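# Move shelf board from cart onto wall brackets

## Task

Take the shelf board off the cart (the cart rolls freely) and set it level across both brackets on the wall, then slide it back until it touches the wall. Afterwards release it and move the robot away from it. The robot must stay upright and must not finish leaning; a fall or a tilt counts as failure.

## Robot and tools

ROBOT. A Rainbow Robotics RB-Y1: a base with two drive wheels and two rear casters (0.66 m long, 0.58 m wide, front edge 0.10 m ahead of the drive axle), which can drive straight or turn in place but never sideways. It has a head (pan, tilt), two seven-joint arms with parallel grippers, and a torso. The lower torso, the leg, folds at ankle, knee and hip. When bent, the leg can reach past the base's front edge.

FRAMES. The base frame sits on the floor midway between the drive wheels: x forward, y left, z up. The reported chest, left_hand and right_hand positions are all given in this frame. A hand point is the spot between its finger pads; the fingers extend along its -z axis and close along its x axis. Reported hand positions can be wrong, especially at long reach. The odometry frame is the base frame as it was when the scene began. base_odometry only counts wheel rotation, so slipping shows up as travel. Heading runs from -3.142 to 3.142, with positive meaning left.

execute_actions. Arguments: "actions" is a list holding one action, or nothing (an empty list just reports the state and images). "cameras" picks the images returned: head_camera, left_wrist_camera, right_wrist_camera, or all. Omitting it or passing null gives all; [] gives none. An action may contain:
- "base": an offset from where the base last measured itself, with exactly one key. translate_m is metres straight ahead (negative drives backward), from -3 to 3. rotate_rad is radians of turn in place (positive is counter-clockwise seen from above), from -3.2 to 3.2.
- "joints": absolute targets keyed by joint name. Angles are in radians; grippers are the opening in metres. Ranges: torso_squat_rad 0..1.2 (larger lowers a level chest); torso_shift_rad -0.3..0.6 (positive pushes the hips forward); torso_pitch_rad -0.2..1.4 (positive bows forward); torso_yaw_rad -1.5..1.5 (positive turns left). Shoulder_pitch -2.356..2.356 (negative raises the arm forward). left_shoulder_roll_rad 0..3.141 and right_shoulder_roll_rad -3.141..0, each lifting its arm outward. Shoulder_yaw -2.094..2.094. Elbow -2.617..0.01 (negative bends). Forearm_roll -3.141..3.141. Wrist_pitch -1.57..1.919 (negative tips the hand forward). Hand_roll -2.705..2.705. Gripper 0..0.1. head_pan_rad -0.523..0.523 and head_tilt_rad -0.35..1.57 (positive looks down). On both arms, positive yaw and roll turn the same way (left / counter-clockwise). A joint counts as done within ±0.02, or ±0.004 for grippers.
- "speeds": lower caps for this action only. translate_m 0.05..0.4 m/s; rotate_rad 0.1..1.509 rad/s (acceleration 0.5 rad/s²).
- "min_time_s" (0.1..8): the shortest duration for each arm or head motion.
All parts of an action start at the same moment. Any unnamed joint or base can still be pushing toward an earlier target. An unknown key or an out-of-range value rejects the whole call. A base move needing more than 8.667 s is also rejected, and no action may exceed 15 s. Default top speeds are 1 rad/s for the arms (1.5 for the forearm, wrist and hand rolls), 1.5 for the head, 0.3 for squat and pitch, 0.15 for shift, 0.6 for yaw, and 0.1 m/s for the grippers.

TORSO COUPLING. The torso must also satisfy squat+shift<=1.52, squat-shift+pitch<=1.57, shift+0.5pitch-0.4squat<=0.7 and shift+0.3pitch-0.5squat<=0.39. A command outside these goes only part way and reports off_target.

OTHER TOOLS. wait(seconds 0..10) sends no command and returns the state and images. zoom_image(camera, region [x0,y0,x1,y1] in pixels, origin top-left, at most 504x504) enlarges part of the latest full image. The head image is 896x504 and the wrist images are 644x364. finished_scene(scene) ends the scene for good and reports success, so the board must already be resting correctly.

RESULTS. base_status and joint_status report how each motion ended:
- done: for the base, the wheels turned the full amount, even if they slipped.
- off_target: stopped short and may still be pushing.
- limit_stop_at_<name>: a built-in limit stopped it.
- limit_stop_at_own_body: stopped just before hitting the robot's own body; move the arm and the torso apart.
- contact_stop: the torso or an arm met firm resistance or could not lift the load.
- time_out: took longer than 1.5x the planned time plus 1 s (2.5x for the torso), capped at 14 s.
- stopped_with_arm: the torso halted because an arm hit something.
Once stopped, a joint holds its position and forgets its target, and its whole group (torso; each arm's seven joints) stops as well. "joint command not followed" plus a "cause:" line means a self- or arm-to-arm collision check held back that arm's targets; the gripper still moves, and the held targets may be retried later. on_its_own lists parts you did not command; "held at" gives the target being held. After a stop, first back the blocked arm away in a separate action, then the torso. Exception: if both hands hold one object and the torso contact-stops as soon as it starts, resend every arm joint at its reported position, then resend the torso command. If a stop is reported, the remaining calls in that reply are skipped.

GRASPING. To grip, command an opening at least 0.005 m narrower than the object; the resulting off_target is expected.

HAZARDS. The base keeps driving after hitting furniture, and it may spin its wheels or keep pressing. A bent leg touching furniture can shove the robot backward without odometry noticing. Never let the arms strike or squeeze each other, fingers included. Each arm is rated for 3 kg, and heavy loads held far forward can tip the robot over. Torque load limits are 63 N m at the shoulders, 32.4 at the elbows and 22.5 at the wrist joints; reaching one freezes the robot for 10 s. Holding loads heats the motors: a warning appears at 65 °C, and at 80 °C the arm brakes and reports limit_stop_at_motor_heat, after which the targets must be resent. Loose items can occasionally get bumped. While you compose a reply, the robot keeps holding its last command. Avoid drops, slams and heavy shoves.

CAMERAS. head_camera has K fx=fy=626.699, cx 449.116, cy 251.857, and sits near [-0.136, -0.003, 1.479]. The wrist cameras ride on the hands. The calibration poses are approximate, and the error grows at long arm reach.

Each tool is called after "Call:" as name([rows], argument=value, ...), one row to a line, values as JSON.

## Session

Call:
execute_actions(actions=[])

Scene clock: 0.00 s.
base_odometry: x=+0.000 y=+0.000 heading=+0.000 (m, m, rad; odometry frame)
base_status: not commanded
joint_positions: torso_squat_rad=+0.350 torso_shift_rad=+0.000 torso_pitch_rad=+0.000 torso_yaw_rad=-0.001 left_shoulder_pitch_rad=+0.001 left_shoulder_roll_rad=+0.037 left_shoulder_yaw_rad=-0.023 left_elbow_rad=-0.177 left_forearm_roll_rad=+0.014 left_wrist_pitch_rad=-0.047 left_hand_roll_rad=-0.002 left_gripper_m=+0.100 right_shoulder_pitch_rad=+0.002 right_shoulder_roll_rad=-0.042 right_shoulder_yaw_rad=+0.012 right_elbow_rad=-0.280 right_forearm_roll_rad=+0.005 right_wrist_pitch_rad=-0.044 right_hand_roll_rad=-0.030 right_gripper_m=+0.099 head_pan_rad=+0.000 head_tilt_rad=+0.400
joint_status: not commanded
chest: x=-0.2280 y=+0.0001 z=+1.2475 quat_wxyz=(+1.000, +0.000, +0.000, +0.000) (m; base frame)
left_hand: x=-0.1318 y=+0.2456 z=+0.5696 quat_wxyz=(+0.994, +0.016, -0.111, -0.008) (m; base frame)
right_hand: x=-0.0844 y=-0.2499 z=+0.5788 quat_wxyz=(+0.987, -0.018, -0.160, -0.004) (m; base frame)
pictures: head_camera, left_wrist_camera, right_wrist_camera
Images, in order (width x height): head_camera 896x504, left_wrist_camera 644x364, right_wrist_camera 644x364.

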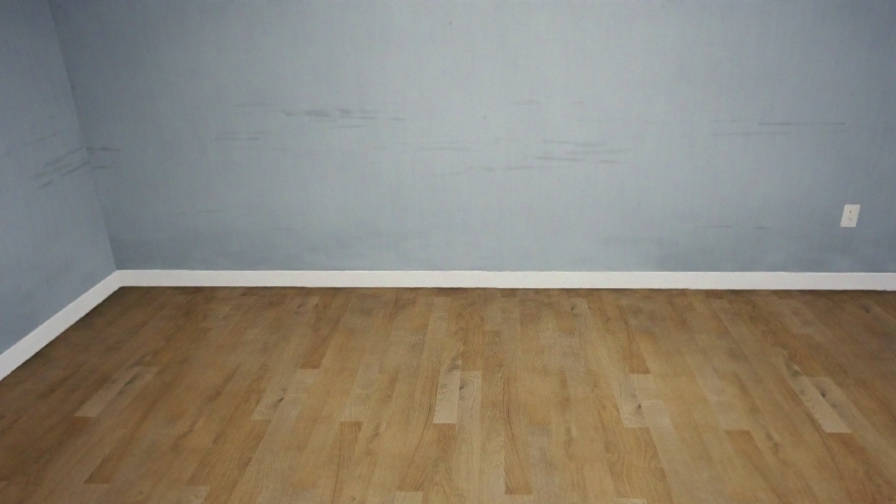

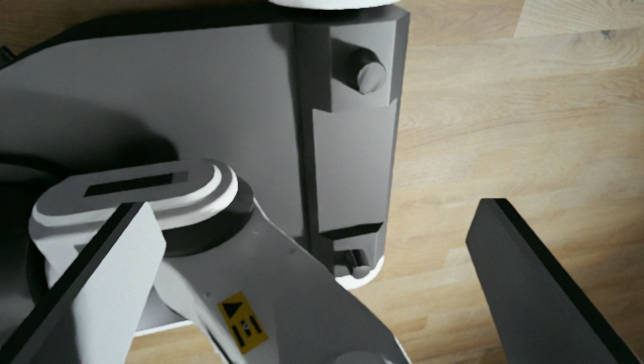

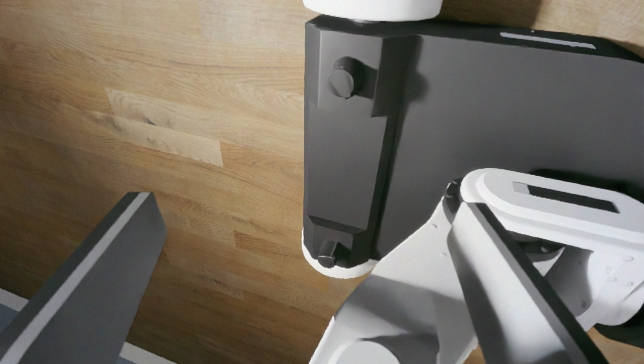

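Call:
execute_actions([
  {"joints":{"head_pan_rad":-0.52,"torso_yaw_rad":-0.7,"head_tilt_rad":0.35}},
], cameras=["head_camera"])

Scene clock: 6.13 s.
base_odometry: x=+0.000 y=+0.000 heading=+0.000 (m, m, rad; odometry frame)
base_status: not commanded
joint_positions: torso_squat_rad=+0.350 torso_shift_rad=+0.000 torso_pitch_rad=+0.000 torso_yaw_rad=-0.700 left_shoulder_pitch_rad=+0.001 left_shoulder_roll_rad=+0.037 left_shoulder_yaw_rad=-0.023 left_elbow_rad=-0.177 left_forearm_roll_rad=+0.014 left_wrist_pitch_rad=-0.047 left_hand_roll_rad=-0.002 left_gripper_m=+0.100 right_shoulder_pitch_rad=+0.002 right_shoulder_roll_rad=-0.042 right_shoulder_yaw_rad=+0.012 right_elbow_rad=-0.280 right_forearm_roll_rad=+0.005 right_wrist_pitch_rad=-0.044 right_hand_roll_rad=-0.030 right_gripper_m=+0.099 head_pan_rad=-0.520 head_tilt_rad=+0.350
joint_status: all done
chest: x=-0.2280 y=+0.0001 z=+1.2475 quat_wxyz=(+0.939, +0.000, +0.000, -0.343) (m; base frame)
left_hand: x=+0.0038 y=+0.1258 z=+0.5696 quat_wxyz=(+0.931, -0.023, -0.110, -0.348) (m; base frame)
right_hand: x=-0.2789 y=-0.2839 z=+0.5789 quat_wxyz=(+0.926, -0.072, -0.145, -0.341) (m; base frame)
pictures: head_camera
camera_calibration (this result's frames):
head_camera: T_world_to_cam=[[-0.922988, -0.383653, -0.0300669, -0.161403], [-0.102261, 0.319837, -0.941938, 1.40268], [0.370994, -0.866322, -0.334438, 0.498069], [0, 0, 0, 1]] pos_world=[-0.190315, -0.0790628, 1.48296]
Images, in order (width x height): head_camera 896x504.

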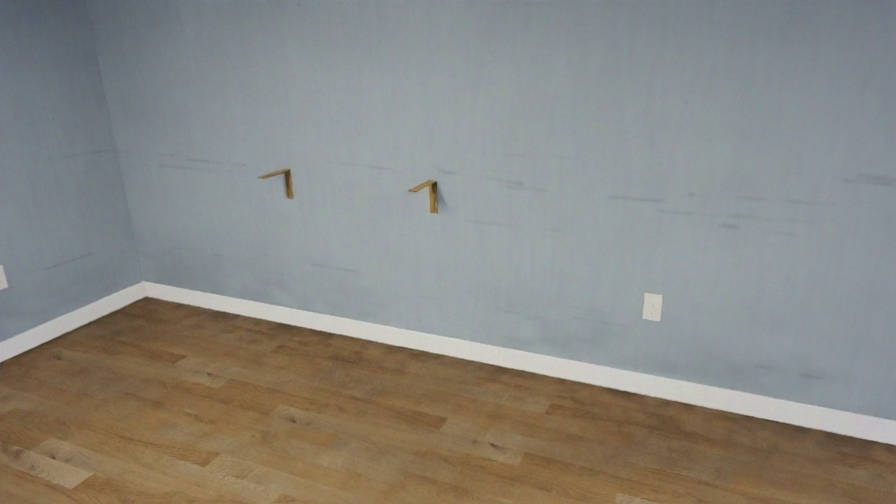

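Call:
execute_actions([
  {"joints":{"torso_yaw_rad":-1.5}},
], cameras=["head_camera"])

Scene clock: 10.80 s.
base_odometry: x=+0.000 y=+0.000 heading=+0.000 (m, m, rad; odometry frame)
base_status: not commanded
joint_positions: torso_squat_rad=+0.350 torso_shift_rad=+0.000 torso_pitch_rad=+0.000 torso_yaw_rad=-1.237 left_shoulder_pitch_rad=+0.001 left_shoulder_roll_rad=+0.037 left_shoulder_yaw_rad=-0.023 left_elbow_rad=-0.177 left_forearm_roll_rad=+0.014 left_wrist_pitch_rad=-0.047 left_hand_roll_rad=-0.002 left_gripper_m=+0.100 right_shoulder_pitch_rad=+0.002 right_shoulder_roll_rad=-0.042 right_shoulder_yaw_rad=+0.012 right_elbow_rad=-0.280 right_forearm_roll_rad=+0.005 right_wrist_pitch_rad=-0.044 right_hand_roll_rad=-0.030 right_gripper_m=+0.099 head_pan_rad=-0.520 head_tilt_rad=+0.350
joint_status: torso_yaw_rad limit_stop_at_own_body (moved -0.537 of -0.800)
on_its_own: torso_yaw_rad is held at -1.237, not at your -1.500, since a limit_stop_at_own_body
chest: x=-0.2280 y=+0.0001 z=+1.2475 quat_wxyz=(+0.815, +0.000, +0.000, -0.580) (m; base frame)
left_hand: x=+0.0356 y=-0.0108 z=+0.5696 quat_wxyz=(+0.805, -0.051, -0.101, -0.582) (m; base frame)
right_hand: x=-0.4171 y=-0.2177 z=+0.5788 quat_wxyz=(+0.802, -0.108, -0.120, -0.575) (m; base frame)
pictures: head_camera
camera_calibration (this result's frames):
head_camera: T_world_to_cam=[[-0.989338, 0.142462, -0.0302343, -0.176383], [0.0758622, 0.326912, -0.942005, 1.44338], [-0.124316, -0.934255, -0.334234, 0.384884], [0, 0, 0, 1]] pos_world=[-0.236153, -0.08715, 1.48298]
Images, in order (width x height): head_camera 896x504.

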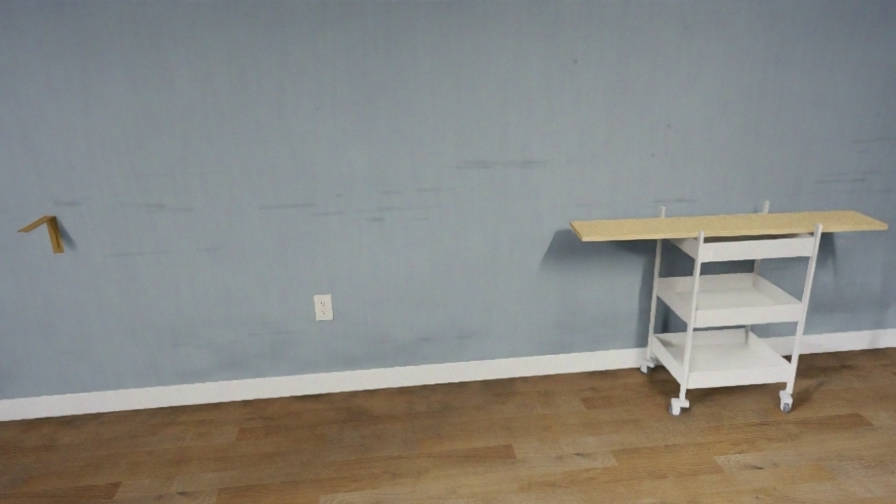

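Call:
execute_actions([
  {"base":{"rotate_rad":-2.479},"joints":{"torso_yaw_rad":0,"head_pan_rad":0.3,"head_tilt_rad":0.5}},
], cameras=["head_camera"])

Scene clock: 114.63 s.
base_odometry: x=+0.000 y=+0.000 heading=-2.479 (m, m, rad; odometry frame)
base_status: done
joint_positions: torso_squat_rad=+0.350 torso_shift_rad=+0.000 torso_pitch_rad=+0.000 torso_yaw_rad=+0.000 left_shoulder_pitch_rad=+0.001 left_shoulder_roll_rad=+0.037 left_shoulder_yaw_rad=-0.023 left_elbow_rad=-0.177 left_forearm_roll_rad=+0.014 left_wrist_pitch_rad=-0.047 left_hand_roll_rad=-0.002 left_gripper_m=+0.100 right_shoulder_pitch_rad=+0.002 right_shoulder_roll_rad=-0.042 right_shoulder_yaw_rad=+0.012 right_elbow_rad=-0.280 right_forearm_roll_rad=+0.005 right_wrist_pitch_rad=-0.044 right_hand_roll_rad=-0.030 right_gripper_m=+0.099 head_pan_rad=+0.300 head_tilt_rad=+0.500
joint_status: all done
chest: x=-0.2281 y=+0.0001 z=+1.2475 quat_wxyz=(+1.000, +0.000, +0.000, +0.000) (m; base frame)
left_hand: x=-0.1322 y=+0.2457 z=+0.5696 quat_wxyz=(+0.994, +0.016, -0.111, -0.007) (m; base frame)
right_hand: x=-0.0843 y=-0.2498 z=+0.5788 quat_wxyz=(+0.987, -0.018, -0.160, -0.003) (m; base frame)
pictures: head_camera
camera_calibration (this result's frames):
head_camera: T_world_to_cam=[[0.331556, -0.942734, -0.0363828, 0.116466], [-0.456003, -0.126376, -0.88096, 1.23759], [0.825912, 0.308679, -0.47179, 0.8008], [0, 0, 0, 1]] pos_world=[-0.135662, 0.0190078, 1.47231]
Images, in order (width x height): head_camera 896x504.

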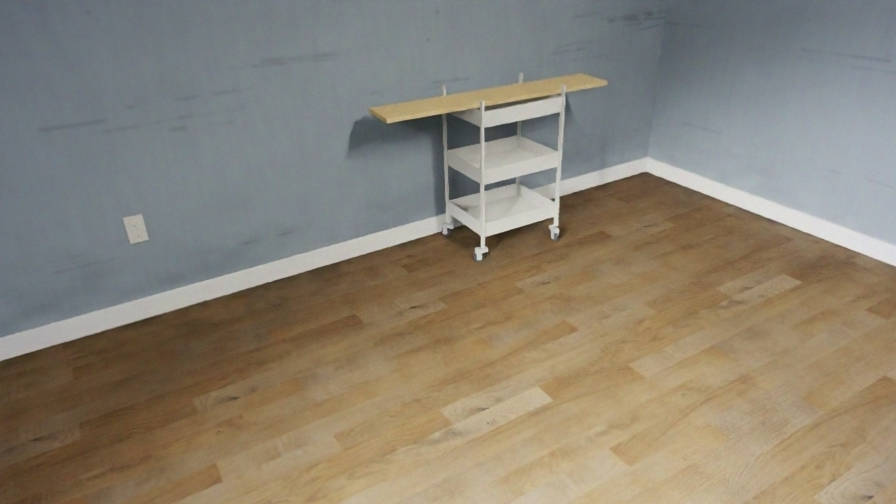

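Call:
execute_actions([
  {"base":{"translate_m":1.848},"joints":{"head_pan_rad":0.5,"head_tilt_rad":0.6}},
], cameras=[])

Call:
execute_actions([
  {"base":{"rotate_rad":0.796},"joints":{"head_pan_rad":0,"head_tilt_rad":0.5,"torso_squat_rad":0.95,"left_shoulder_pitch_rad":0,"left_shoulder_roll_rad":0.04,"left_shoulder_yaw_rad":0.17,"left_elbow_rad":-1.571,"left_forearm_roll_rad":0.04,"left_wrist_pitch_rad":0,"left_hand_roll_rad":0,"right_shoulder_pitch_rad":0,"right_shoulder_roll_rad":-0.04,"right_shoulder_yaw_rad":-0.17,"right_elbow_rad":-1.571,"right_forearm_roll_rad":-0.04,"right_wrist_pitch_rad":0,"right_hand_roll_rad":0}},
])

Scene clock: 136.17 s.
base_odometry: x=-1.458 y=-1.136 heading=-2.480 (m, m, rad; odometry frame)
base_status: done
joint_positions: torso_squat_rad=+0.350 torso_shift_rad=+0.000 torso_pitch_rad=+0.000 torso_yaw_rad=+0.000 left_shoulder_pitch_rad=+0.001 left_shoulder_roll_rad=+0.037 left_shoulder_yaw_rad=-0.023 left_elbow_rad=-0.177 left_forearm_roll_rad=+0.014 left_wrist_pitch_rad=-0.047 left_hand_roll_rad=-0.002 left_gripper_m=+0.100 right_shoulder_pitch_rad=+0.002 right_shoulder_roll_rad=-0.042 right_shoulder_yaw_rad=+0.012 right_elbow_rad=-0.280 right_forearm_roll_rad=+0.005 right_wrist_pitch_rad=-0.044 right_hand_roll_rad=-0.030 right_gripper_m=+0.099 head_pan_rad=+0.500 head_tilt_rad=+0.600
joint_status: all done
chest: x=-0.2280 y=+0.0001 z=+1.2475 quat_wxyz=(+1.000, +0.000, +0.000, +0.000) (m; base frame)
left_hand: x=-0.1320 y=+0.2457 z=+0.5696 quat_wxyz=(+0.994, +0.016, -0.111, -0.007) (m; base frame)
right_hand: x=-0.0842 y=-0.2498 z=+0.5788 quat_wxyz=(+0.987, -0.018, -0.160, -0.003) (m; base frame)
pictures: none
No camera images: the call's "cameras" was empty. Leave "cameras" out to get every camera's image.

Scene clock: 139.10 s.
base_odometry: x=-1.458 y=-1.136 heading=-1.684 (m, m, rad; odometry frame)
base_status: done
joint_positions: torso_squat_rad=+0.950 torso_shift_rad=+0.000 torso_pitch_rad=+0.000 torso_yaw_rad=+0.000 left_shoulder_pitch_rad=+0.000 left_shoulder_roll_rad=+0.040 left_shoulder_yaw_rad=+0.170 left_elbow_rad=-1.571 left_forearm_roll_rad=+0.040 left_wrist_pitch_rad=+0.000 left_hand_roll_rad=+0.000 left_gripper_m=+0.100 right_shoulder_pitch_rad=+0.000 right_shoulder_roll_rad=-0.040 right_shoulder_yaw_rad=-0.170 right_elbow_rad=-1.571 right_forearm_roll_rad=-0.040 right_wrist_pitch_rad=+0.000 right_hand_roll_rad=+0.000 right_gripper_m=+0.099 head_pan_rad=+0.000 head_tilt_rad=+0.500
joint_status: all done
chest: x=-0.2280 y=+0.0001 z=+0.9971 quat_wxyz=(+1.000, +0.000, +0.000, +0.000) (m; base frame)
left_hand: x=+0.2821 y=+0.3198 z=+0.7739 quat_wxyz=(+0.702, +0.060, -0.707, +0.060) (m; base frame)
right_hand: x=+0.2821 y=-0.3196 z=+0.7741 quat_wxyz=(+0.702, -0.060, -0.707, -0.060) (m; base frame)
pictures: head_camera, left_wrist_camera, right_wrist_camera
camera_calibration (this result's frames):
head_camera: T_world_to_cam=[[0.0381524, -0.998613, -0.0362836, 0.0467866], [-0.472845, 0.0139462, -0.881035, 1.01356], [0.880319, 0.0507701, -0.471657, 0.693717], [0, 0, 0, 1]] pos_world=[-0.133219, -0.00263376, 1.22188]
left_wrist_camera: T_world_to_cam=[[-0.0263866, -0.00945609, 0.999607, -0.765598], [-0.474637, -0.879935, -0.020853, 0.461566], [0.879786, -0.475001, 0.0187302, -0.0250974], [0, 0, 0, 1]] pos_world=[0.220955, 0.386987, 0.775392]
right_wrist_camera: T_world_to_cam=[[-0.0106586, -0.0501022, -0.998687, 0.753761], [-0.485881, 0.873172, -0.0386197, 0.476781], [0.87396, 0.484831, -0.0336504, 0.0160417], [0, 0, 0, 1]] pos_world=[0.225673, -0.386324, 0.771724]
Images, in order (width x height): head_camera 896x504, left_wrist_camera 644x364, right_wrist_camera 644x364.

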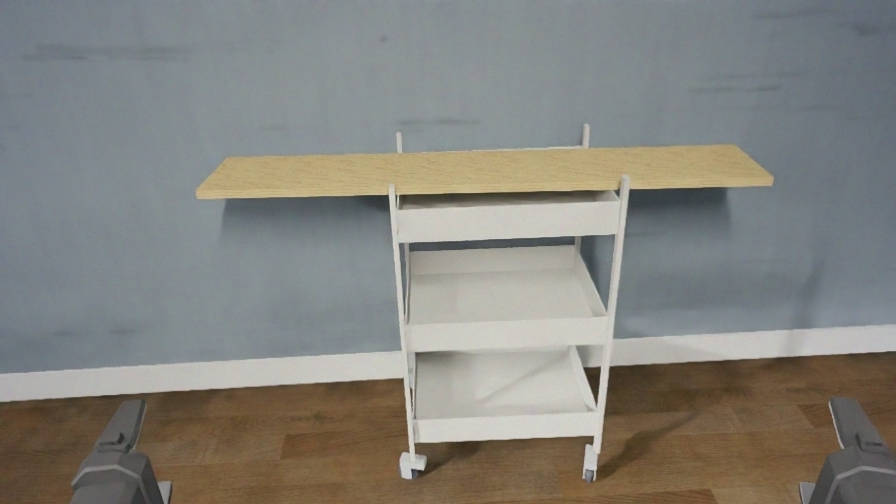

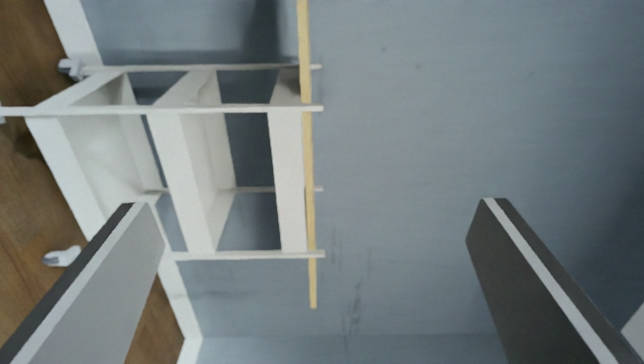

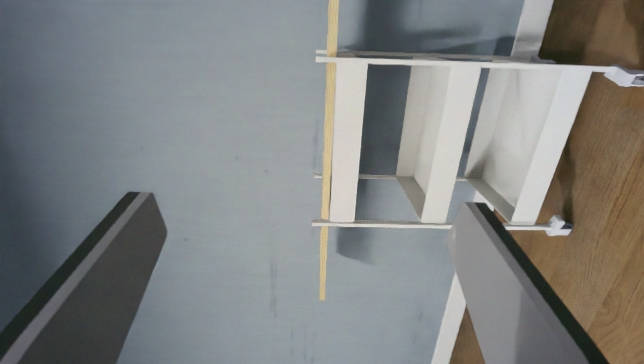

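Call:
zoom_image(camera="head_camera", region=[180, 110, 480, 260])

Call:
zoom_image(camera="head_camera", region=[500, 110, 800, 260])

Call:
zoom_image(camera="left_wrist_camera", region=[250, 0, 370, 130])

Region (180, 110, 480, 260) of head_camera's 896x504 image, scaled by 1.680, with more detail than that image has.

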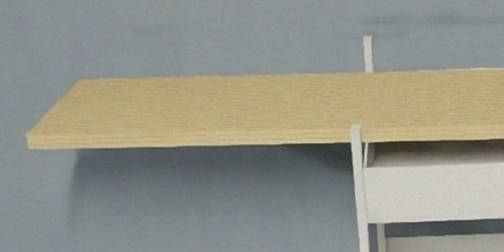

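Region (500, 110, 800, 260) of head_camera's 896x504 image, scaled by 1.680, with more detail than that image has.

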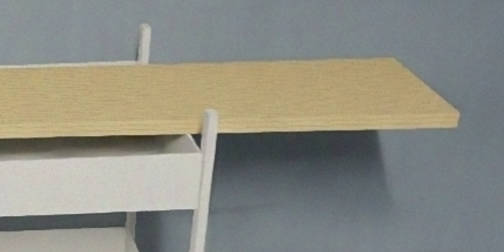

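Region (250, 0, 370, 130) of left_wrist_camera's 644x364 image, scaled by 3.877, with more detail than that image has; it fills the left 465 columns of this view, and the rest is white.

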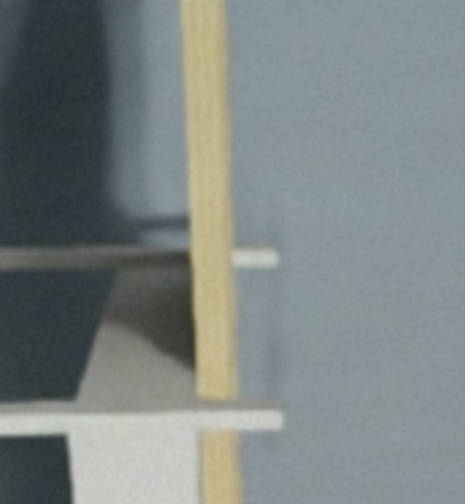

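Call:
execute_actions([
  {"base":{"translate_m":0.56},"joints":{"head_tilt_rad":0.75,"torso_squat_rad":0.975,"left_shoulder_yaw_rad":0.105,"right_shoulder_yaw_rad":-0.22}},
])

Scene clock: 180.13 s.
base_odometry: x=-1.521 y=-1.693 heading=-1.683 (m, m, rad; odometry frame)
base_status: done
joint_positions: torso_squat_rad=+0.975 torso_shift_rad=+0.000 torso_pitch_rad=+0.000 torso_yaw_rad=+0.000 left_shoulder_pitch_rad=+0.000 left_shoulder_roll_rad=+0.040 left_shoulder_yaw_rad=+0.105 left_elbow_rad=-1.571 left_forearm_roll_rad=+0.040 left_wrist_pitch_rad=+0.000 left_hand_roll_rad=+0.000 left_gripper_m=+0.100 right_shoulder_pitch_rad=+0.000 right_shoulder_roll_rad=-0.040 right_shoulder_yaw_rad=-0.220 right_elbow_rad=-1.571 right_forearm_roll_rad=-0.040 right_wrist_pitch_rad=+0.000 right_hand_roll_rad=+0.000 right_gripper_m=+0.099 head_pan_rad=+0.000 head_tilt_rad=+0.750
joint_status: all done
chest: x=-0.2279 y=+0.0001 z=+0.9828 quat_wxyz=(+1.000, +0.000, +0.000, +0.000) (m; base frame)
left_hand: x=+0.2868 y=+0.2865 z=+0.7581 quat_wxyz=(+0.705, +0.037, -0.708, +0.037) (m; base frame)
right_hand: x=+0.2771 y=-0.3451 z=+0.7606 quat_wxyz=(+0.700, -0.078, -0.706, -0.077) (m; base frame)
pictures: head_camera, left_wrist_camera, right_wrist_camera
camera_calibration (this result's frames):
head_camera: T_world_to_cam=[[0.027862, -0.998616, -0.0446099, 0.0539646], [-0.67626, 0.014034, -0.736529, 0.788206], [0.736136, 0.0506891, -0.674933, 0.897579], [0, 0, 0, 1]] pos_world=[-0.129212, -0.00266919, 1.18875]
left_wrist_camera: T_world_to_cam=[[-0.0241524, -0.0077198, 0.999678, -0.751225], [-0.53065, -0.84737, -0.0193643, 0.439797], [0.847247, -0.530948, 0.0163695, -0.0175503], [0, 0, 0, 1]] pos_world=[0.230104, 0.357553, 0.759787]
right_wrist_camera: T_world_to_cam=[[-0.0114194, -0.0495592, -0.998706, 0.739409], [-0.441547, 0.896371, -0.0394323, 0.492377], [0.897166, 0.440525, -0.0321187, 0.00937968], [0, 0, 0, 1]] pos_world=[0.217436, -0.40884, 0.758169]
Images, in order (width x height): head_camera 896x504, left_wrist_camera 644x364, right_wrist_camera 644x364.

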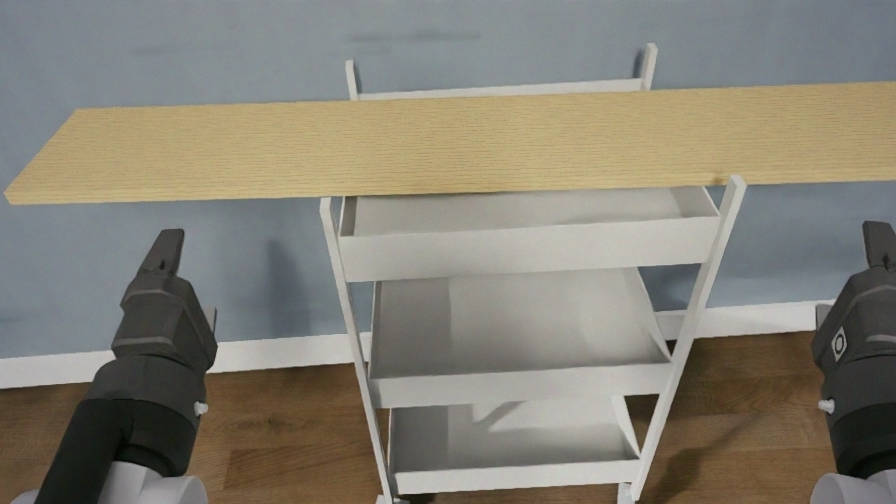

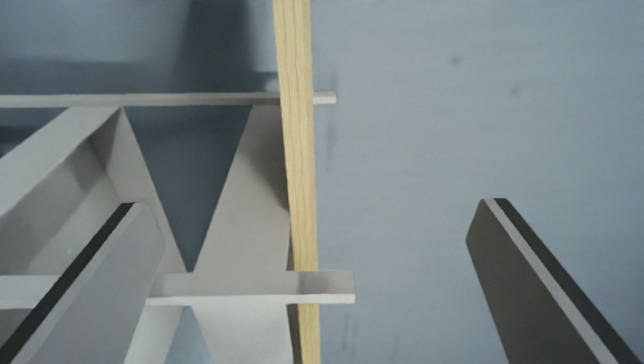

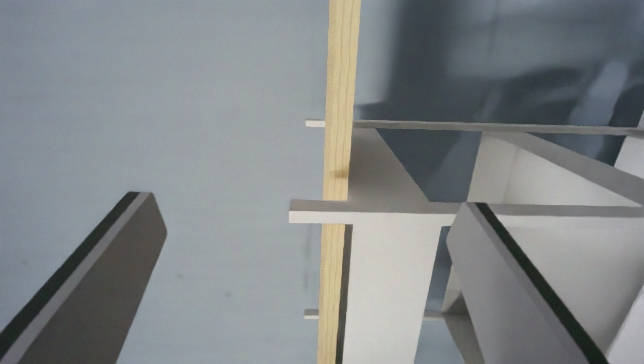

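Call:
execute_actions([
  {"joints":{"torso_squat_rad":1.027,"left_shoulder_yaw_rad":0,"right_shoulder_yaw_rad":0,"left_shoulder_roll_rad":0.26,"left_forearm_roll_rad":0.26,"left_elbow_rad":-1.621,"left_wrist_pitch_rad":0.049,"right_shoulder_roll_rad":-0.437,"right_forearm_roll_rad":-0.437,"right_wrist_pitch_rad":0.035},"base":{"translate_m":0.08}},
])

Scene clock: 212.93 s.
base_odometry: x=-1.530 y=-1.772 heading=-1.682 (m, m, rad; odometry frame)
base_status: done
joint_positions: torso_squat_rad=+1.027 torso_shift_rad=+0.000 torso_pitch_rad=+0.000 torso_yaw_rad=+0.000 left_shoulder_pitch_rad=+0.000 left_shoulder_roll_rad=+0.260 left_shoulder_yaw_rad=+0.000 left_elbow_rad=-1.621 left_forearm_roll_rad=+0.260 left_wrist_pitch_rad=+0.049 left_hand_roll_rad=+0.000 left_gripper_m=+0.100 right_shoulder_pitch_rad=+0.000 right_shoulder_roll_rad=-0.437 right_shoulder_yaw_rad=+0.000 right_elbow_rad=-1.571 right_forearm_roll_rad=-0.437 right_wrist_pitch_rad=+0.035 right_hand_roll_rad=+0.000 right_gripper_m=+0.099 head_pan_rad=+0.000 head_tilt_rad=+0.750
joint_status: all done
chest: x=-0.2279 y=+0.0001 z=+0.9521 quat_wxyz=(+1.000, +0.000, +0.000, +0.000) (m; base frame)
left_hand: x=+0.2908 y=+0.2927 z=+0.7476 quat_wxyz=(+0.707, -0.005, -0.707, -0.004) (m; base frame)
right_hand: x=+0.2894 y=-0.3500 z=+0.7460 quat_wxyz=(+0.719, +0.000, -0.695, +0.000) (m; base frame)
pictures: head_camera, left_wrist_camera, right_wrist_camera
camera_calibration (this result's frames):
head_camera: T_world_to_cam=[[0.0278621, -0.998616, -0.0446063, 0.0525988], [-0.676301, 0.0140284, -0.736492, 0.765602], [0.736098, 0.0506875, -0.674974, 0.876914], [0, 0, 0, 1]] pos_world=[-0.129183, -0.00266281, 1.1581]
left_wrist_camera: T_world_to_cam=[[-0.0200202, -0.00522791, 0.999786, -0.742556], [-0.626567, -0.77919, -0.0166211, 0.452887], [0.77911, -0.626766, 0.0123239, 0.0333363], [0, 0, 0, 1]] pos_world=[0.242925, 0.369897, 0.749513]
right_wrist_camera: T_world_to_cam=[[-0.0440877, -0.0514661, -0.997701, 0.732708], [-0.627239, 0.778727, -0.0124532, 0.494071], [0.777578, 0.625248, -0.0666139, 0.124995], [0, 0, 0, 1]] pos_world=[0.24501, -0.42519, 0.745503]
Images, in order (width x height): head_camera 896x504, left_wrist_camera 644x364, right_wrist_camera 644x364.

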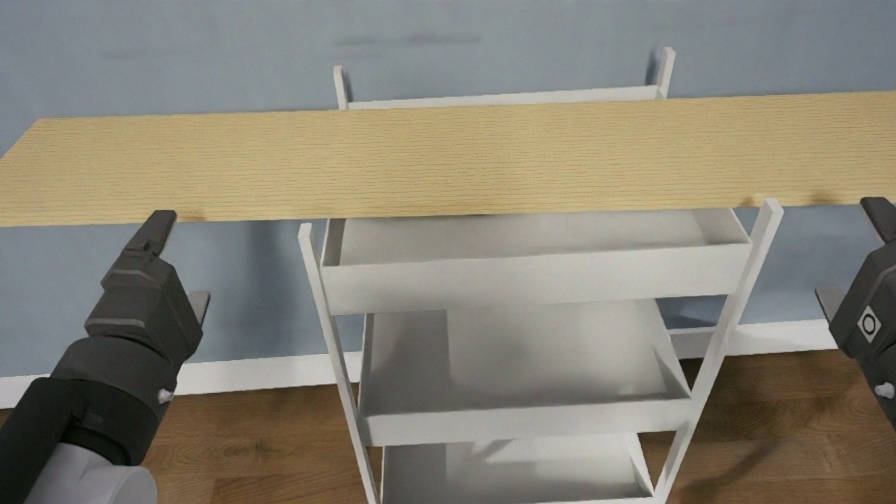

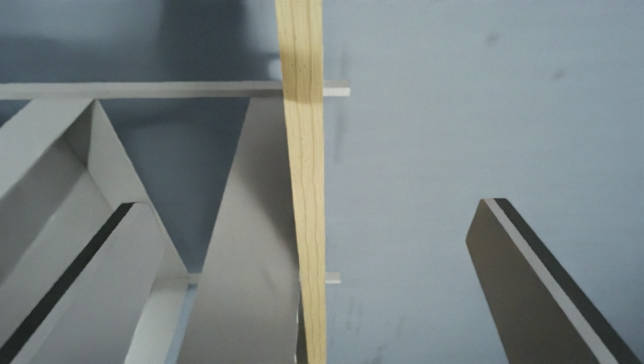

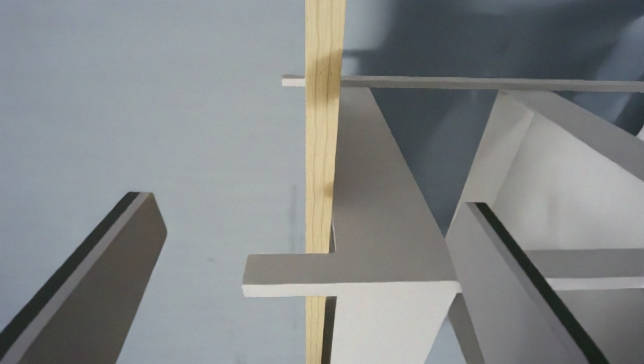

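Call:
execute_actions([
  {"joints":{"torso_squat_rad":1.039,"head_tilt_rad":0.9},"base":{"translate_m":0.115},"speeds":{"translate_m":0.15}},
])

Scene clock: 228.77 s.
base_odometry: x=-1.542 y=-1.886 heading=-1.682 (m, m, rad; odometry frame)
base_status: done
joint_positions: torso_squat_rad=+1.039 torso_shift_rad=+0.000 torso_pitch_rad=+0.000 torso_yaw_rad=+0.000 left_shoulder_pitch_rad=+0.000 left_shoulder_roll_rad=+0.260 left_shoulder_yaw_rad=+0.000 left_elbow_rad=-1.621 left_forearm_roll_rad=+0.260 left_wrist_pitch_rad=+0.049 left_hand_roll_rad=+0.000 left_gripper_m=+0.100 right_shoulder_pitch_rad=+0.000 right_shoulder_roll_rad=-0.437 right_shoulder_yaw_rad=+0.000 right_elbow_rad=-1.571 right_forearm_roll_rad=-0.437 right_wrist_pitch_rad=+0.035 right_hand_roll_rad=+0.000 right_gripper_m=+0.099 head_pan_rad=+0.000 head_tilt_rad=+0.900
joint_status: all done
chest: x=-0.2279 y=+0.0001 z=+0.9449 quat_wxyz=(+1.000, +0.000, +0.000, +0.000) (m; base frame)
left_hand: x=+0.2908 y=+0.2927 z=+0.7404 quat_wxyz=(+0.707, -0.005, -0.707, -0.004) (m; base frame)
right_hand: x=+0.2894 y=-0.3499 z=+0.7388 quat_wxyz=(+0.719, +0.000, -0.695, +0.000) (m; base frame)
pictures: head_camera, left_wrist_camera, right_wrist_camera
camera_calibration (this result's frames):
head_camera: T_world_to_cam=[[0.0208355, -0.998617, -0.0482615, 0.0550163], [-0.778731, 0.0140639, -0.6272, 0.614053], [0.627012, 0.0506508, -0.777361, 0.966836], [0, 0, 0, 1]] pos_world=[-0.129182, -0.00266667, 1.13937]
left_wrist_camera: T_world_to_cam=[[-0.0200573, -0.0052591, 0.999785, -0.735344], [-0.626599, -0.779163, -0.0166692, 0.452785], [0.779084, -0.626799, 0.0123325, 0.0334409], [0, 0, 0, 1]] pos_world=[0.242913, 0.369887, 0.742321]
right_wrist_camera: T_world_to_cam=[[-0.0440595, -0.0515375, -0.997699, 0.725501], [-0.6273, 0.778677, -0.0125213, 0.494014], [0.77753, 0.625305, -0.0666376, 0.124557], [0, 0, 0, 1]] pos_world=[0.245014, -0.425173, 0.738317]
Images, in order (width x height): head_camera 896x504, left_wrist_camera 644x364, right_wrist_camera 644x364.

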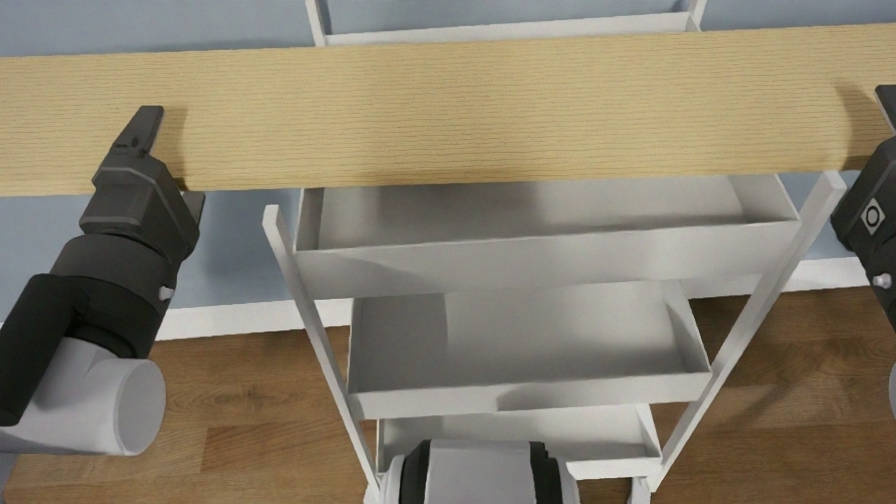

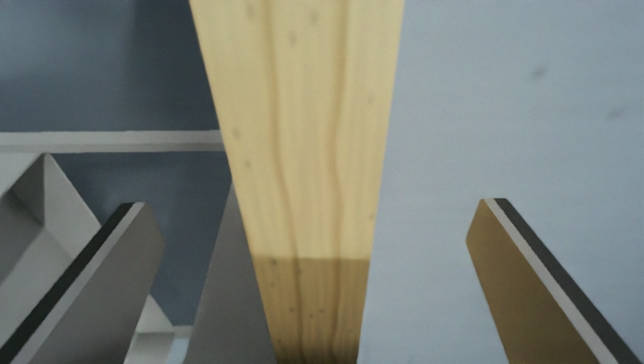

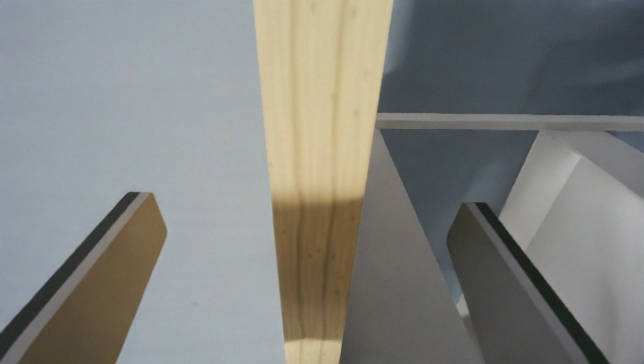

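Call:
execute_actions([
  {"base":{"rotate_rad":0.02}},
], cameras=[])

Call:
execute_actions([
  {"base":{"translate_m":0.026},"speeds":{"translate_m":0.05},"joints":{"left_gripper_m":0.05,"right_gripper_m":0.05}},
])

Scene clock: 241.37 s.
base_odometry: x=-1.542 y=-1.886 heading=-1.663 (m, m, rad; odometry frame)
base_status: done
joint_positions: torso_squat_rad=+1.039 torso_shift_rad=+0.000 torso_pitch_rad=+0.000 torso_yaw_rad=+0.000 left_shoulder_pitch_rad=+0.000 left_shoulder_roll_rad=+0.260 left_shoulder_yaw_rad=+0.000 left_elbow_rad=-1.621 left_forearm_roll_rad=+0.260 left_wrist_pitch_rad=+0.049 left_hand_roll_rad=+0.000 left_gripper_m=+0.100 right_shoulder_pitch_rad=+0.000 right_shoulder_roll_rad=-0.437 right_shoulder_yaw_rad=+0.000 right_elbow_rad=-1.571 right_forearm_roll_rad=-0.437 right_wrist_pitch_rad=+0.035 right_hand_roll_rad=+0.000 right_gripper_m=+0.099 head_pan_rad=+0.000 head_tilt_rad=+0.900
joint_status: not commanded
chest: x=-0.2279 y=+0.0001 z=+0.9449 quat_wxyz=(+1.000, +0.000, +0.000, +0.000) (m; base frame)
left_hand: x=+0.2908 y=+0.2927 z=+0.7404 quat_wxyz=(+0.707, -0.005, -0.707, -0.005) (m; base frame)
right_hand: x=+0.2894 y=-0.3499 z=+0.7388 quat_wxyz=(+0.719, +0.000, -0.695, +0.000) (m; base frame)
pictures: none
No camera images: the call's "cameras" was empty. Leave "cameras" out to get every camera's image.

Scene clock: 242.47 s.
base_odometry: x=-1.545 y=-1.912 heading=-1.662 (m, m, rad; odometry frame)
base_status: done
joint_positions: torso_squat_rad=+1.039 torso_shift_rad=+0.000 torso_pitch_rad=+0.000 torso_yaw_rad=+0.000 left_shoulder_pitch_rad=+0.000 left_shoulder_roll_rad=+0.260 left_shoulder_yaw_rad=+0.000 left_elbow_rad=-1.621 left_forearm_roll_rad=+0.260 left_wrist_pitch_rad=+0.049 left_hand_roll_rad=+0.000 left_gripper_m=+0.050 right_shoulder_pitch_rad=+0.000 right_shoulder_roll_rad=-0.437 right_shoulder_yaw_rad=+0.000 right_elbow_rad=-1.571 right_forearm_roll_rad=-0.437 right_wrist_pitch_rad=+0.035 right_hand_roll_rad=+0.000 right_gripper_m=+0.050 head_pan_rad=+0.000 head_tilt_rad=+0.900
joint_status: all done
chest: x=-0.2280 y=+0.0001 z=+0.9449 quat_wxyz=(+1.000, +0.000, +0.000, +0.000) (m; base frame)
left_hand: x=+0.2908 y=+0.2927 z=+0.7404 quat_wxyz=(+0.707, -0.005, -0.707, -0.005) (m; base frame)
right_hand: x=+0.2894 y=-0.3499 z=+0.7388 quat_wxyz=(+0.719, +0.000, -0.695, +0.000) (m; base frame)
pictures: head_camera, left_wrist_camera, right_wrist_camera
camera_calibration (this result's frames):
head_camera: T_world_to_cam=[[0.0208283, -0.998617, -0.048281, 0.0550234], [-0.778699, 0.0140842, -0.627239, 0.614071], [0.627052, 0.0506607, -0.777329, 0.966828], [0, 0, 0, 1]] pos_world=[-0.129221, -0.00268158, 1.13937]
left_wrist_camera: T_world_to_cam=[[-0.0200639, -0.00533028, 0.999784, -0.73533], [-0.626621, -0.779144, -0.0167291, 0.452809], [0.779066, -0.626822, 0.0122926, 0.0335011], [0, 0, 0, 1]] pos_world=[0.242887, 0.369883, 0.742335]
right_wrist_camera: T_world_to_cam=[[-0.0440604, -0.0515334, -0.997699, 0.725491], [-0.627312, 0.778667, -0.0125165, 0.493992], [0.77752, 0.625317, -0.0666359, 0.124589], [0, 0, 0, 1]] pos_world=[0.244982, -0.425176, 0.738306]
Images, in order (width x height): head_camera 896x504, left_wrist_camera 644x364, right_wrist_camera 644x364.

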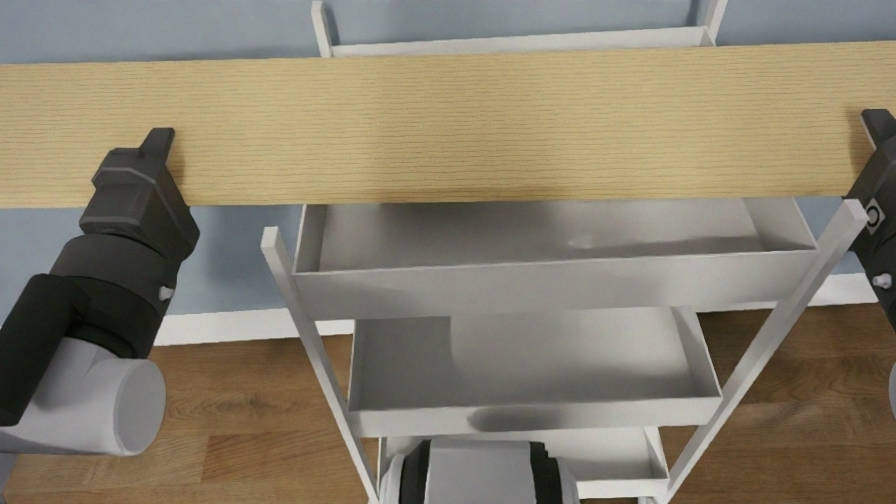

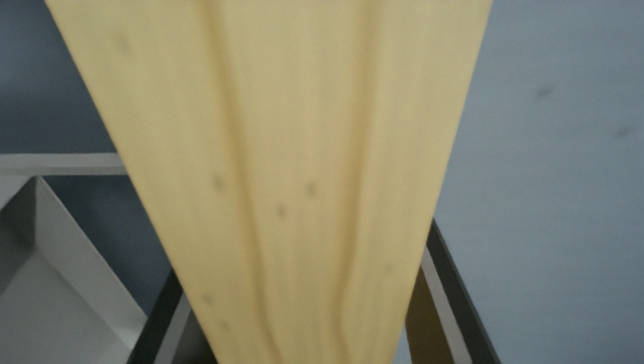

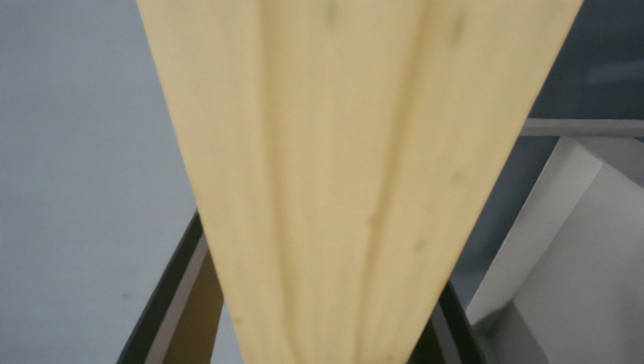

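Call:
execute_actions([
  {"joints":{"left_gripper_m":0.0,"right_gripper_m":0.0}},
], cameras=[])

Call:
execute_actions([
  {"joints":{"torso_squat_rad":0.9,"head_tilt_rad":0.8}},
])

Scene clock: 258.17 s.
base_odometry: x=-1.545 y=-1.912 heading=-1.662 (m, m, rad; odometry frame)
base_status: not commanded
joint_positions: torso_squat_rad=+1.039 torso_shift_rad=+0.000 torso_pitch_rad=+0.000 torso_yaw_rad=+0.000 left_shoulder_pitch_rad=-0.001 left_shoulder_roll_rad=+0.260 left_shoulder_yaw_rad=+0.000 left_elbow_rad=-1.622 left_forearm_roll_rad=+0.260 left_wrist_pitch_rad=+0.049 left_hand_roll_rad=+0.000 left_gripper_m=+0.018 right_shoulder_pitch_rad=+0.000 right_shoulder_roll_rad=-0.437 right_shoulder_yaw_rad=+0.000 right_elbow_rad=-1.571 right_forearm_roll_rad=-0.437 right_wrist_pitch_rad=+0.035 right_hand_roll_rad=+0.000 right_gripper_m=+0.018 head_pan_rad=+0.000 head_tilt_rad=+0.900
joint_status: left_gripper_m off_target (ended at +0.018, target +0.000); right_gripper_m off_target (ended at +0.018, target +0.000)
chest: x=-0.2280 y=+0.0001 z=+0.9449 quat_wxyz=(+1.000, +0.000, +0.000, +0.000) (m; base frame)
left_hand: x=+0.2910 y=+0.2925 z=+0.7412 quat_wxyz=(+0.707, -0.005, -0.708, -0.005) (m; base frame)
right_hand: x=+0.2893 y=-0.3499 z=+0.7385 quat_wxyz=(+0.720, +0.000, -0.694, +0.000) (m; base frame)
pictures: none
No camera images: the call's "cameras" was empty. Leave "cameras" out to get every camera's image.

Scene clock: 259.40 s.
base_odometry: x=-1.545 y=-1.912 heading=-1.662 (m, m, rad; odometry frame)
base_status: not commanded
joint_positions: torso_squat_rad=+0.900 torso_shift_rad=+0.000 torso_pitch_rad=+0.001 torso_yaw_rad=+0.000 left_shoulder_pitch_rad=+0.001 left_shoulder_roll_rad=+0.260 left_shoulder_yaw_rad=+0.000 left_elbow_rad=-1.619 left_forearm_roll_rad=+0.260 left_wrist_pitch_rad=+0.050 left_hand_roll_rad=+0.000 left_gripper_m=+0.019 right_shoulder_pitch_rad=+0.001 right_shoulder_roll_rad=-0.437 right_shoulder_yaw_rad=+0.001 right_elbow_rad=-1.570 right_forearm_roll_rad=-0.437 right_wrist_pitch_rad=+0.036 right_hand_roll_rad=+0.000 right_gripper_m=+0.017 head_pan_rad=+0.000 head_tilt_rad=+0.800
joint_status: all done
chest: x=-0.2276 y=+0.0001 z=+1.0251 quat_wxyz=(+1.000, +0.000, +0.001, +0.000) (m; base frame)
left_hand: x=+0.2906 y=+0.2929 z=+0.8184 quat_wxyz=(+0.709, -0.004, -0.705, -0.004) (m; base frame)
right_hand: x=+0.2893 y=-0.3499 z=+0.8172 quat_wxyz=(+0.721, +0.000, -0.693, +0.000) (m; base frame)
pictures: head_camera, left_wrist_camera, right_wrist_camera
camera_calibration (this result's frames):
head_camera: T_world_to_cam=[[0.0255313, -0.998614, -0.0460162, 0.0570564], [-0.712868, 0.0140836, -0.701157, 0.768913], [0.700834, 0.0507049, -0.71152, 0.963324], [0, 0, 0, 1]] pos_world=[-0.128453, -0.00269692, 1.22718]
left_wrist_camera: T_world_to_cam=[[-0.0150203, -0.00501967, 0.999875, -0.814914], [-0.626343, -0.779434, -0.013322, 0.451362], [0.779403, -0.626465, 0.0085633, 0.0356913], [0, 0, 0, 1]] pos_world=[0.242649, 0.370075, 0.820519]
right_wrist_camera: T_world_to_cam=[[-0.0477904, -0.0517479, -0.997516, 0.80463], [-0.627367, 0.778655, -0.0103373, 0.493112], [0.777256, 0.625315, -0.0696772, 0.132467], [0, 0, 0, 1]] pos_world=[0.244855, -0.42516, 0.816959]
Images, in order (width x height): head_camera 896x504, left_wrist_camera 644x364, right_wrist_camera 644x364.

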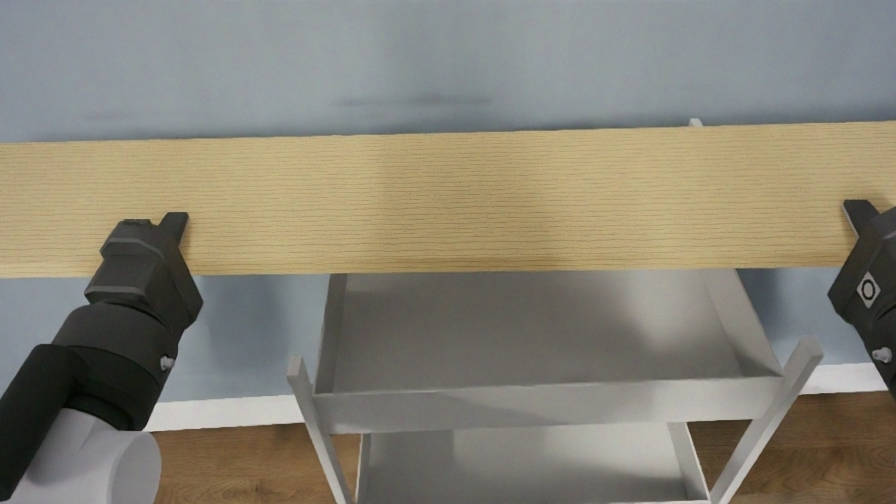

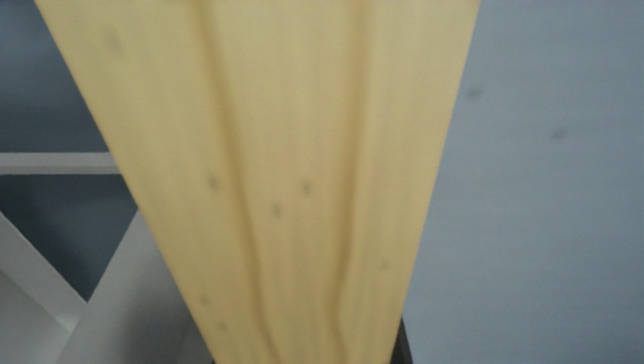

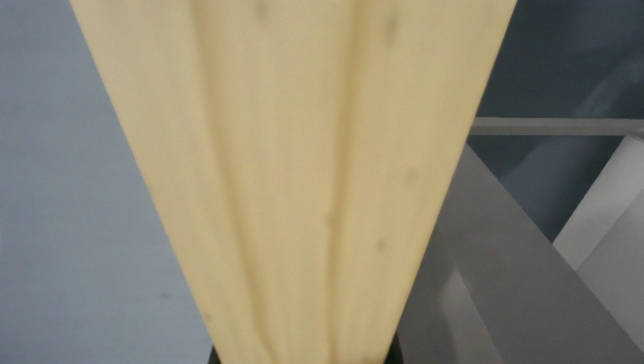

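Call:
execute_actions([
  {"base":{"translate_m":-0.5},"joints":{"torso_squat_rad":0.74,"head_tilt_rad":0.55}},
], cameras=[])

Call:
execute_actions([
  {"base":{"rotate_rad":1.654},"joints":{"head_pan_rad":-0.3,"head_tilt_rad":0.45}},
], cameras=["head_camera"])

Scene clock: 273.17 s.
base_odometry: x=-1.499 y=-1.414 heading=-1.661 (m, m, rad; odometry frame)
base_status: done
joint_positions: torso_squat_rad=+0.740 torso_shift_rad=+0.000 torso_pitch_rad=+0.001 torso_yaw_rad=+0.000 left_shoulder_pitch_rad=+0.002 left_shoulder_roll_rad=+0.260 left_shoulder_yaw_rad=+0.000 left_elbow_rad=-1.619 left_forearm_roll_rad=+0.260 left_wrist_pitch_rad=+0.050 left_hand_roll_rad=+0.000 left_gripper_m=+0.019 right_shoulder_pitch_rad=+0.001 right_shoulder_roll_rad=-0.437 right_shoulder_yaw_rad=+0.001 right_elbow_rad=-1.570 right_forearm_roll_rad=-0.437 right_wrist_pitch_rad=+0.036 right_hand_roll_rad=+0.000 right_gripper_m=+0.017 head_pan_rad=+0.000 head_tilt_rad=+0.550
joint_status: all done
chest: x=-0.2277 y=+0.0001 z=+1.1069 quat_wxyz=(+1.000, +0.000, +0.001, +0.000) (m; base frame)
left_hand: x=+0.2905 y=+0.2929 z=+0.9001 quat_wxyz=(+0.709, -0.005, -0.705, -0.004) (m; base frame)
right_hand: x=+0.2892 y=-0.3499 z=+0.8990 quat_wxyz=(+0.721, +0.000, -0.693, +0.000) (m; base frame)
pictures: none
No camera images: the call's "cameras" was empty. Leave "cameras" out to get every camera's image.

Scene clock: 277.13 s.
base_odometry: x=-1.499 y=-1.414 heading=-0.007 (m, m, rad; odometry frame)
base_status: done
joint_positions: torso_squat_rad=+0.740 torso_shift_rad=+0.000 torso_pitch_rad=+0.001 torso_yaw_rad=+0.000 left_shoulder_pitch_rad=+0.002 left_shoulder_roll_rad=+0.260 left_shoulder_yaw_rad=+0.000 left_elbow_rad=-1.619 left_forearm_roll_rad=+0.260 left_wrist_pitch_rad=+0.050 left_hand_roll_rad=+0.000 left_gripper_m=+0.019 right_shoulder_pitch_rad=+0.001 right_shoulder_roll_rad=-0.437 right_shoulder_yaw_rad=+0.001 right_elbow_rad=-1.570 right_forearm_roll_rad=-0.437 right_wrist_pitch_rad=+0.036 right_hand_roll_rad=+0.000 right_gripper_m=+0.017 head_pan_rad=-0.300 head_tilt_rad=+0.450
joint_status: all done
chest: x=-0.2277 y=+0.0001 z=+1.1069 quat_wxyz=(+1.000, +0.000, +0.001, +0.000) (m; base frame)
left_hand: x=+0.2905 y=+0.2929 z=+0.9001 quat_wxyz=(+0.709, -0.005, -0.705, -0.004) (m; base frame)
right_hand: x=+0.2892 y=-0.3499 z=+0.8990 quat_wxyz=(+0.721, +0.000, -0.693, +0.000) (m; base frame)
pictures: head_camera
camera_calibration (this result's frames):
head_camera: T_world_to_cam=[[-0.257023, -0.965803, -0.0341026, -0.0127767], [-0.405669, 0.139852, -0.903258, 1.15336], [0.877139, -0.218323, -0.427741, 0.687003], [0, 0, 0, 1]] pos_world=[-0.137999, -0.0236505, 1.3352]
Images, in order (width x height): head_camera 896x504.

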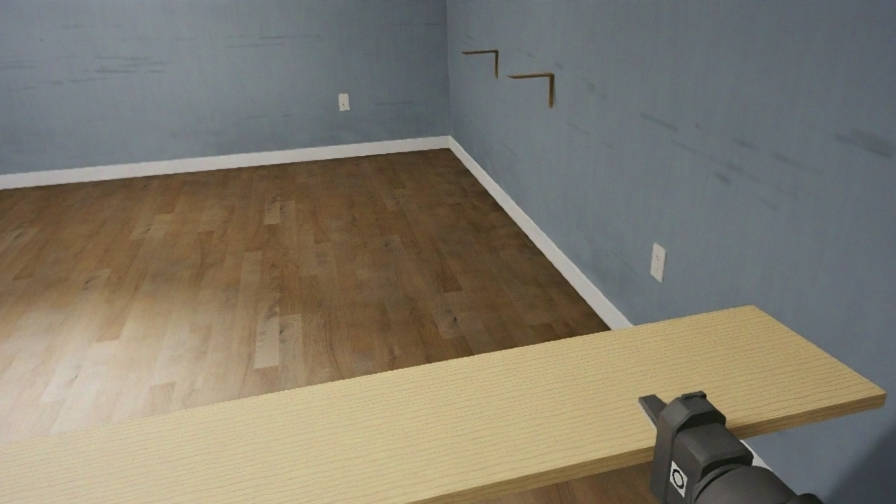

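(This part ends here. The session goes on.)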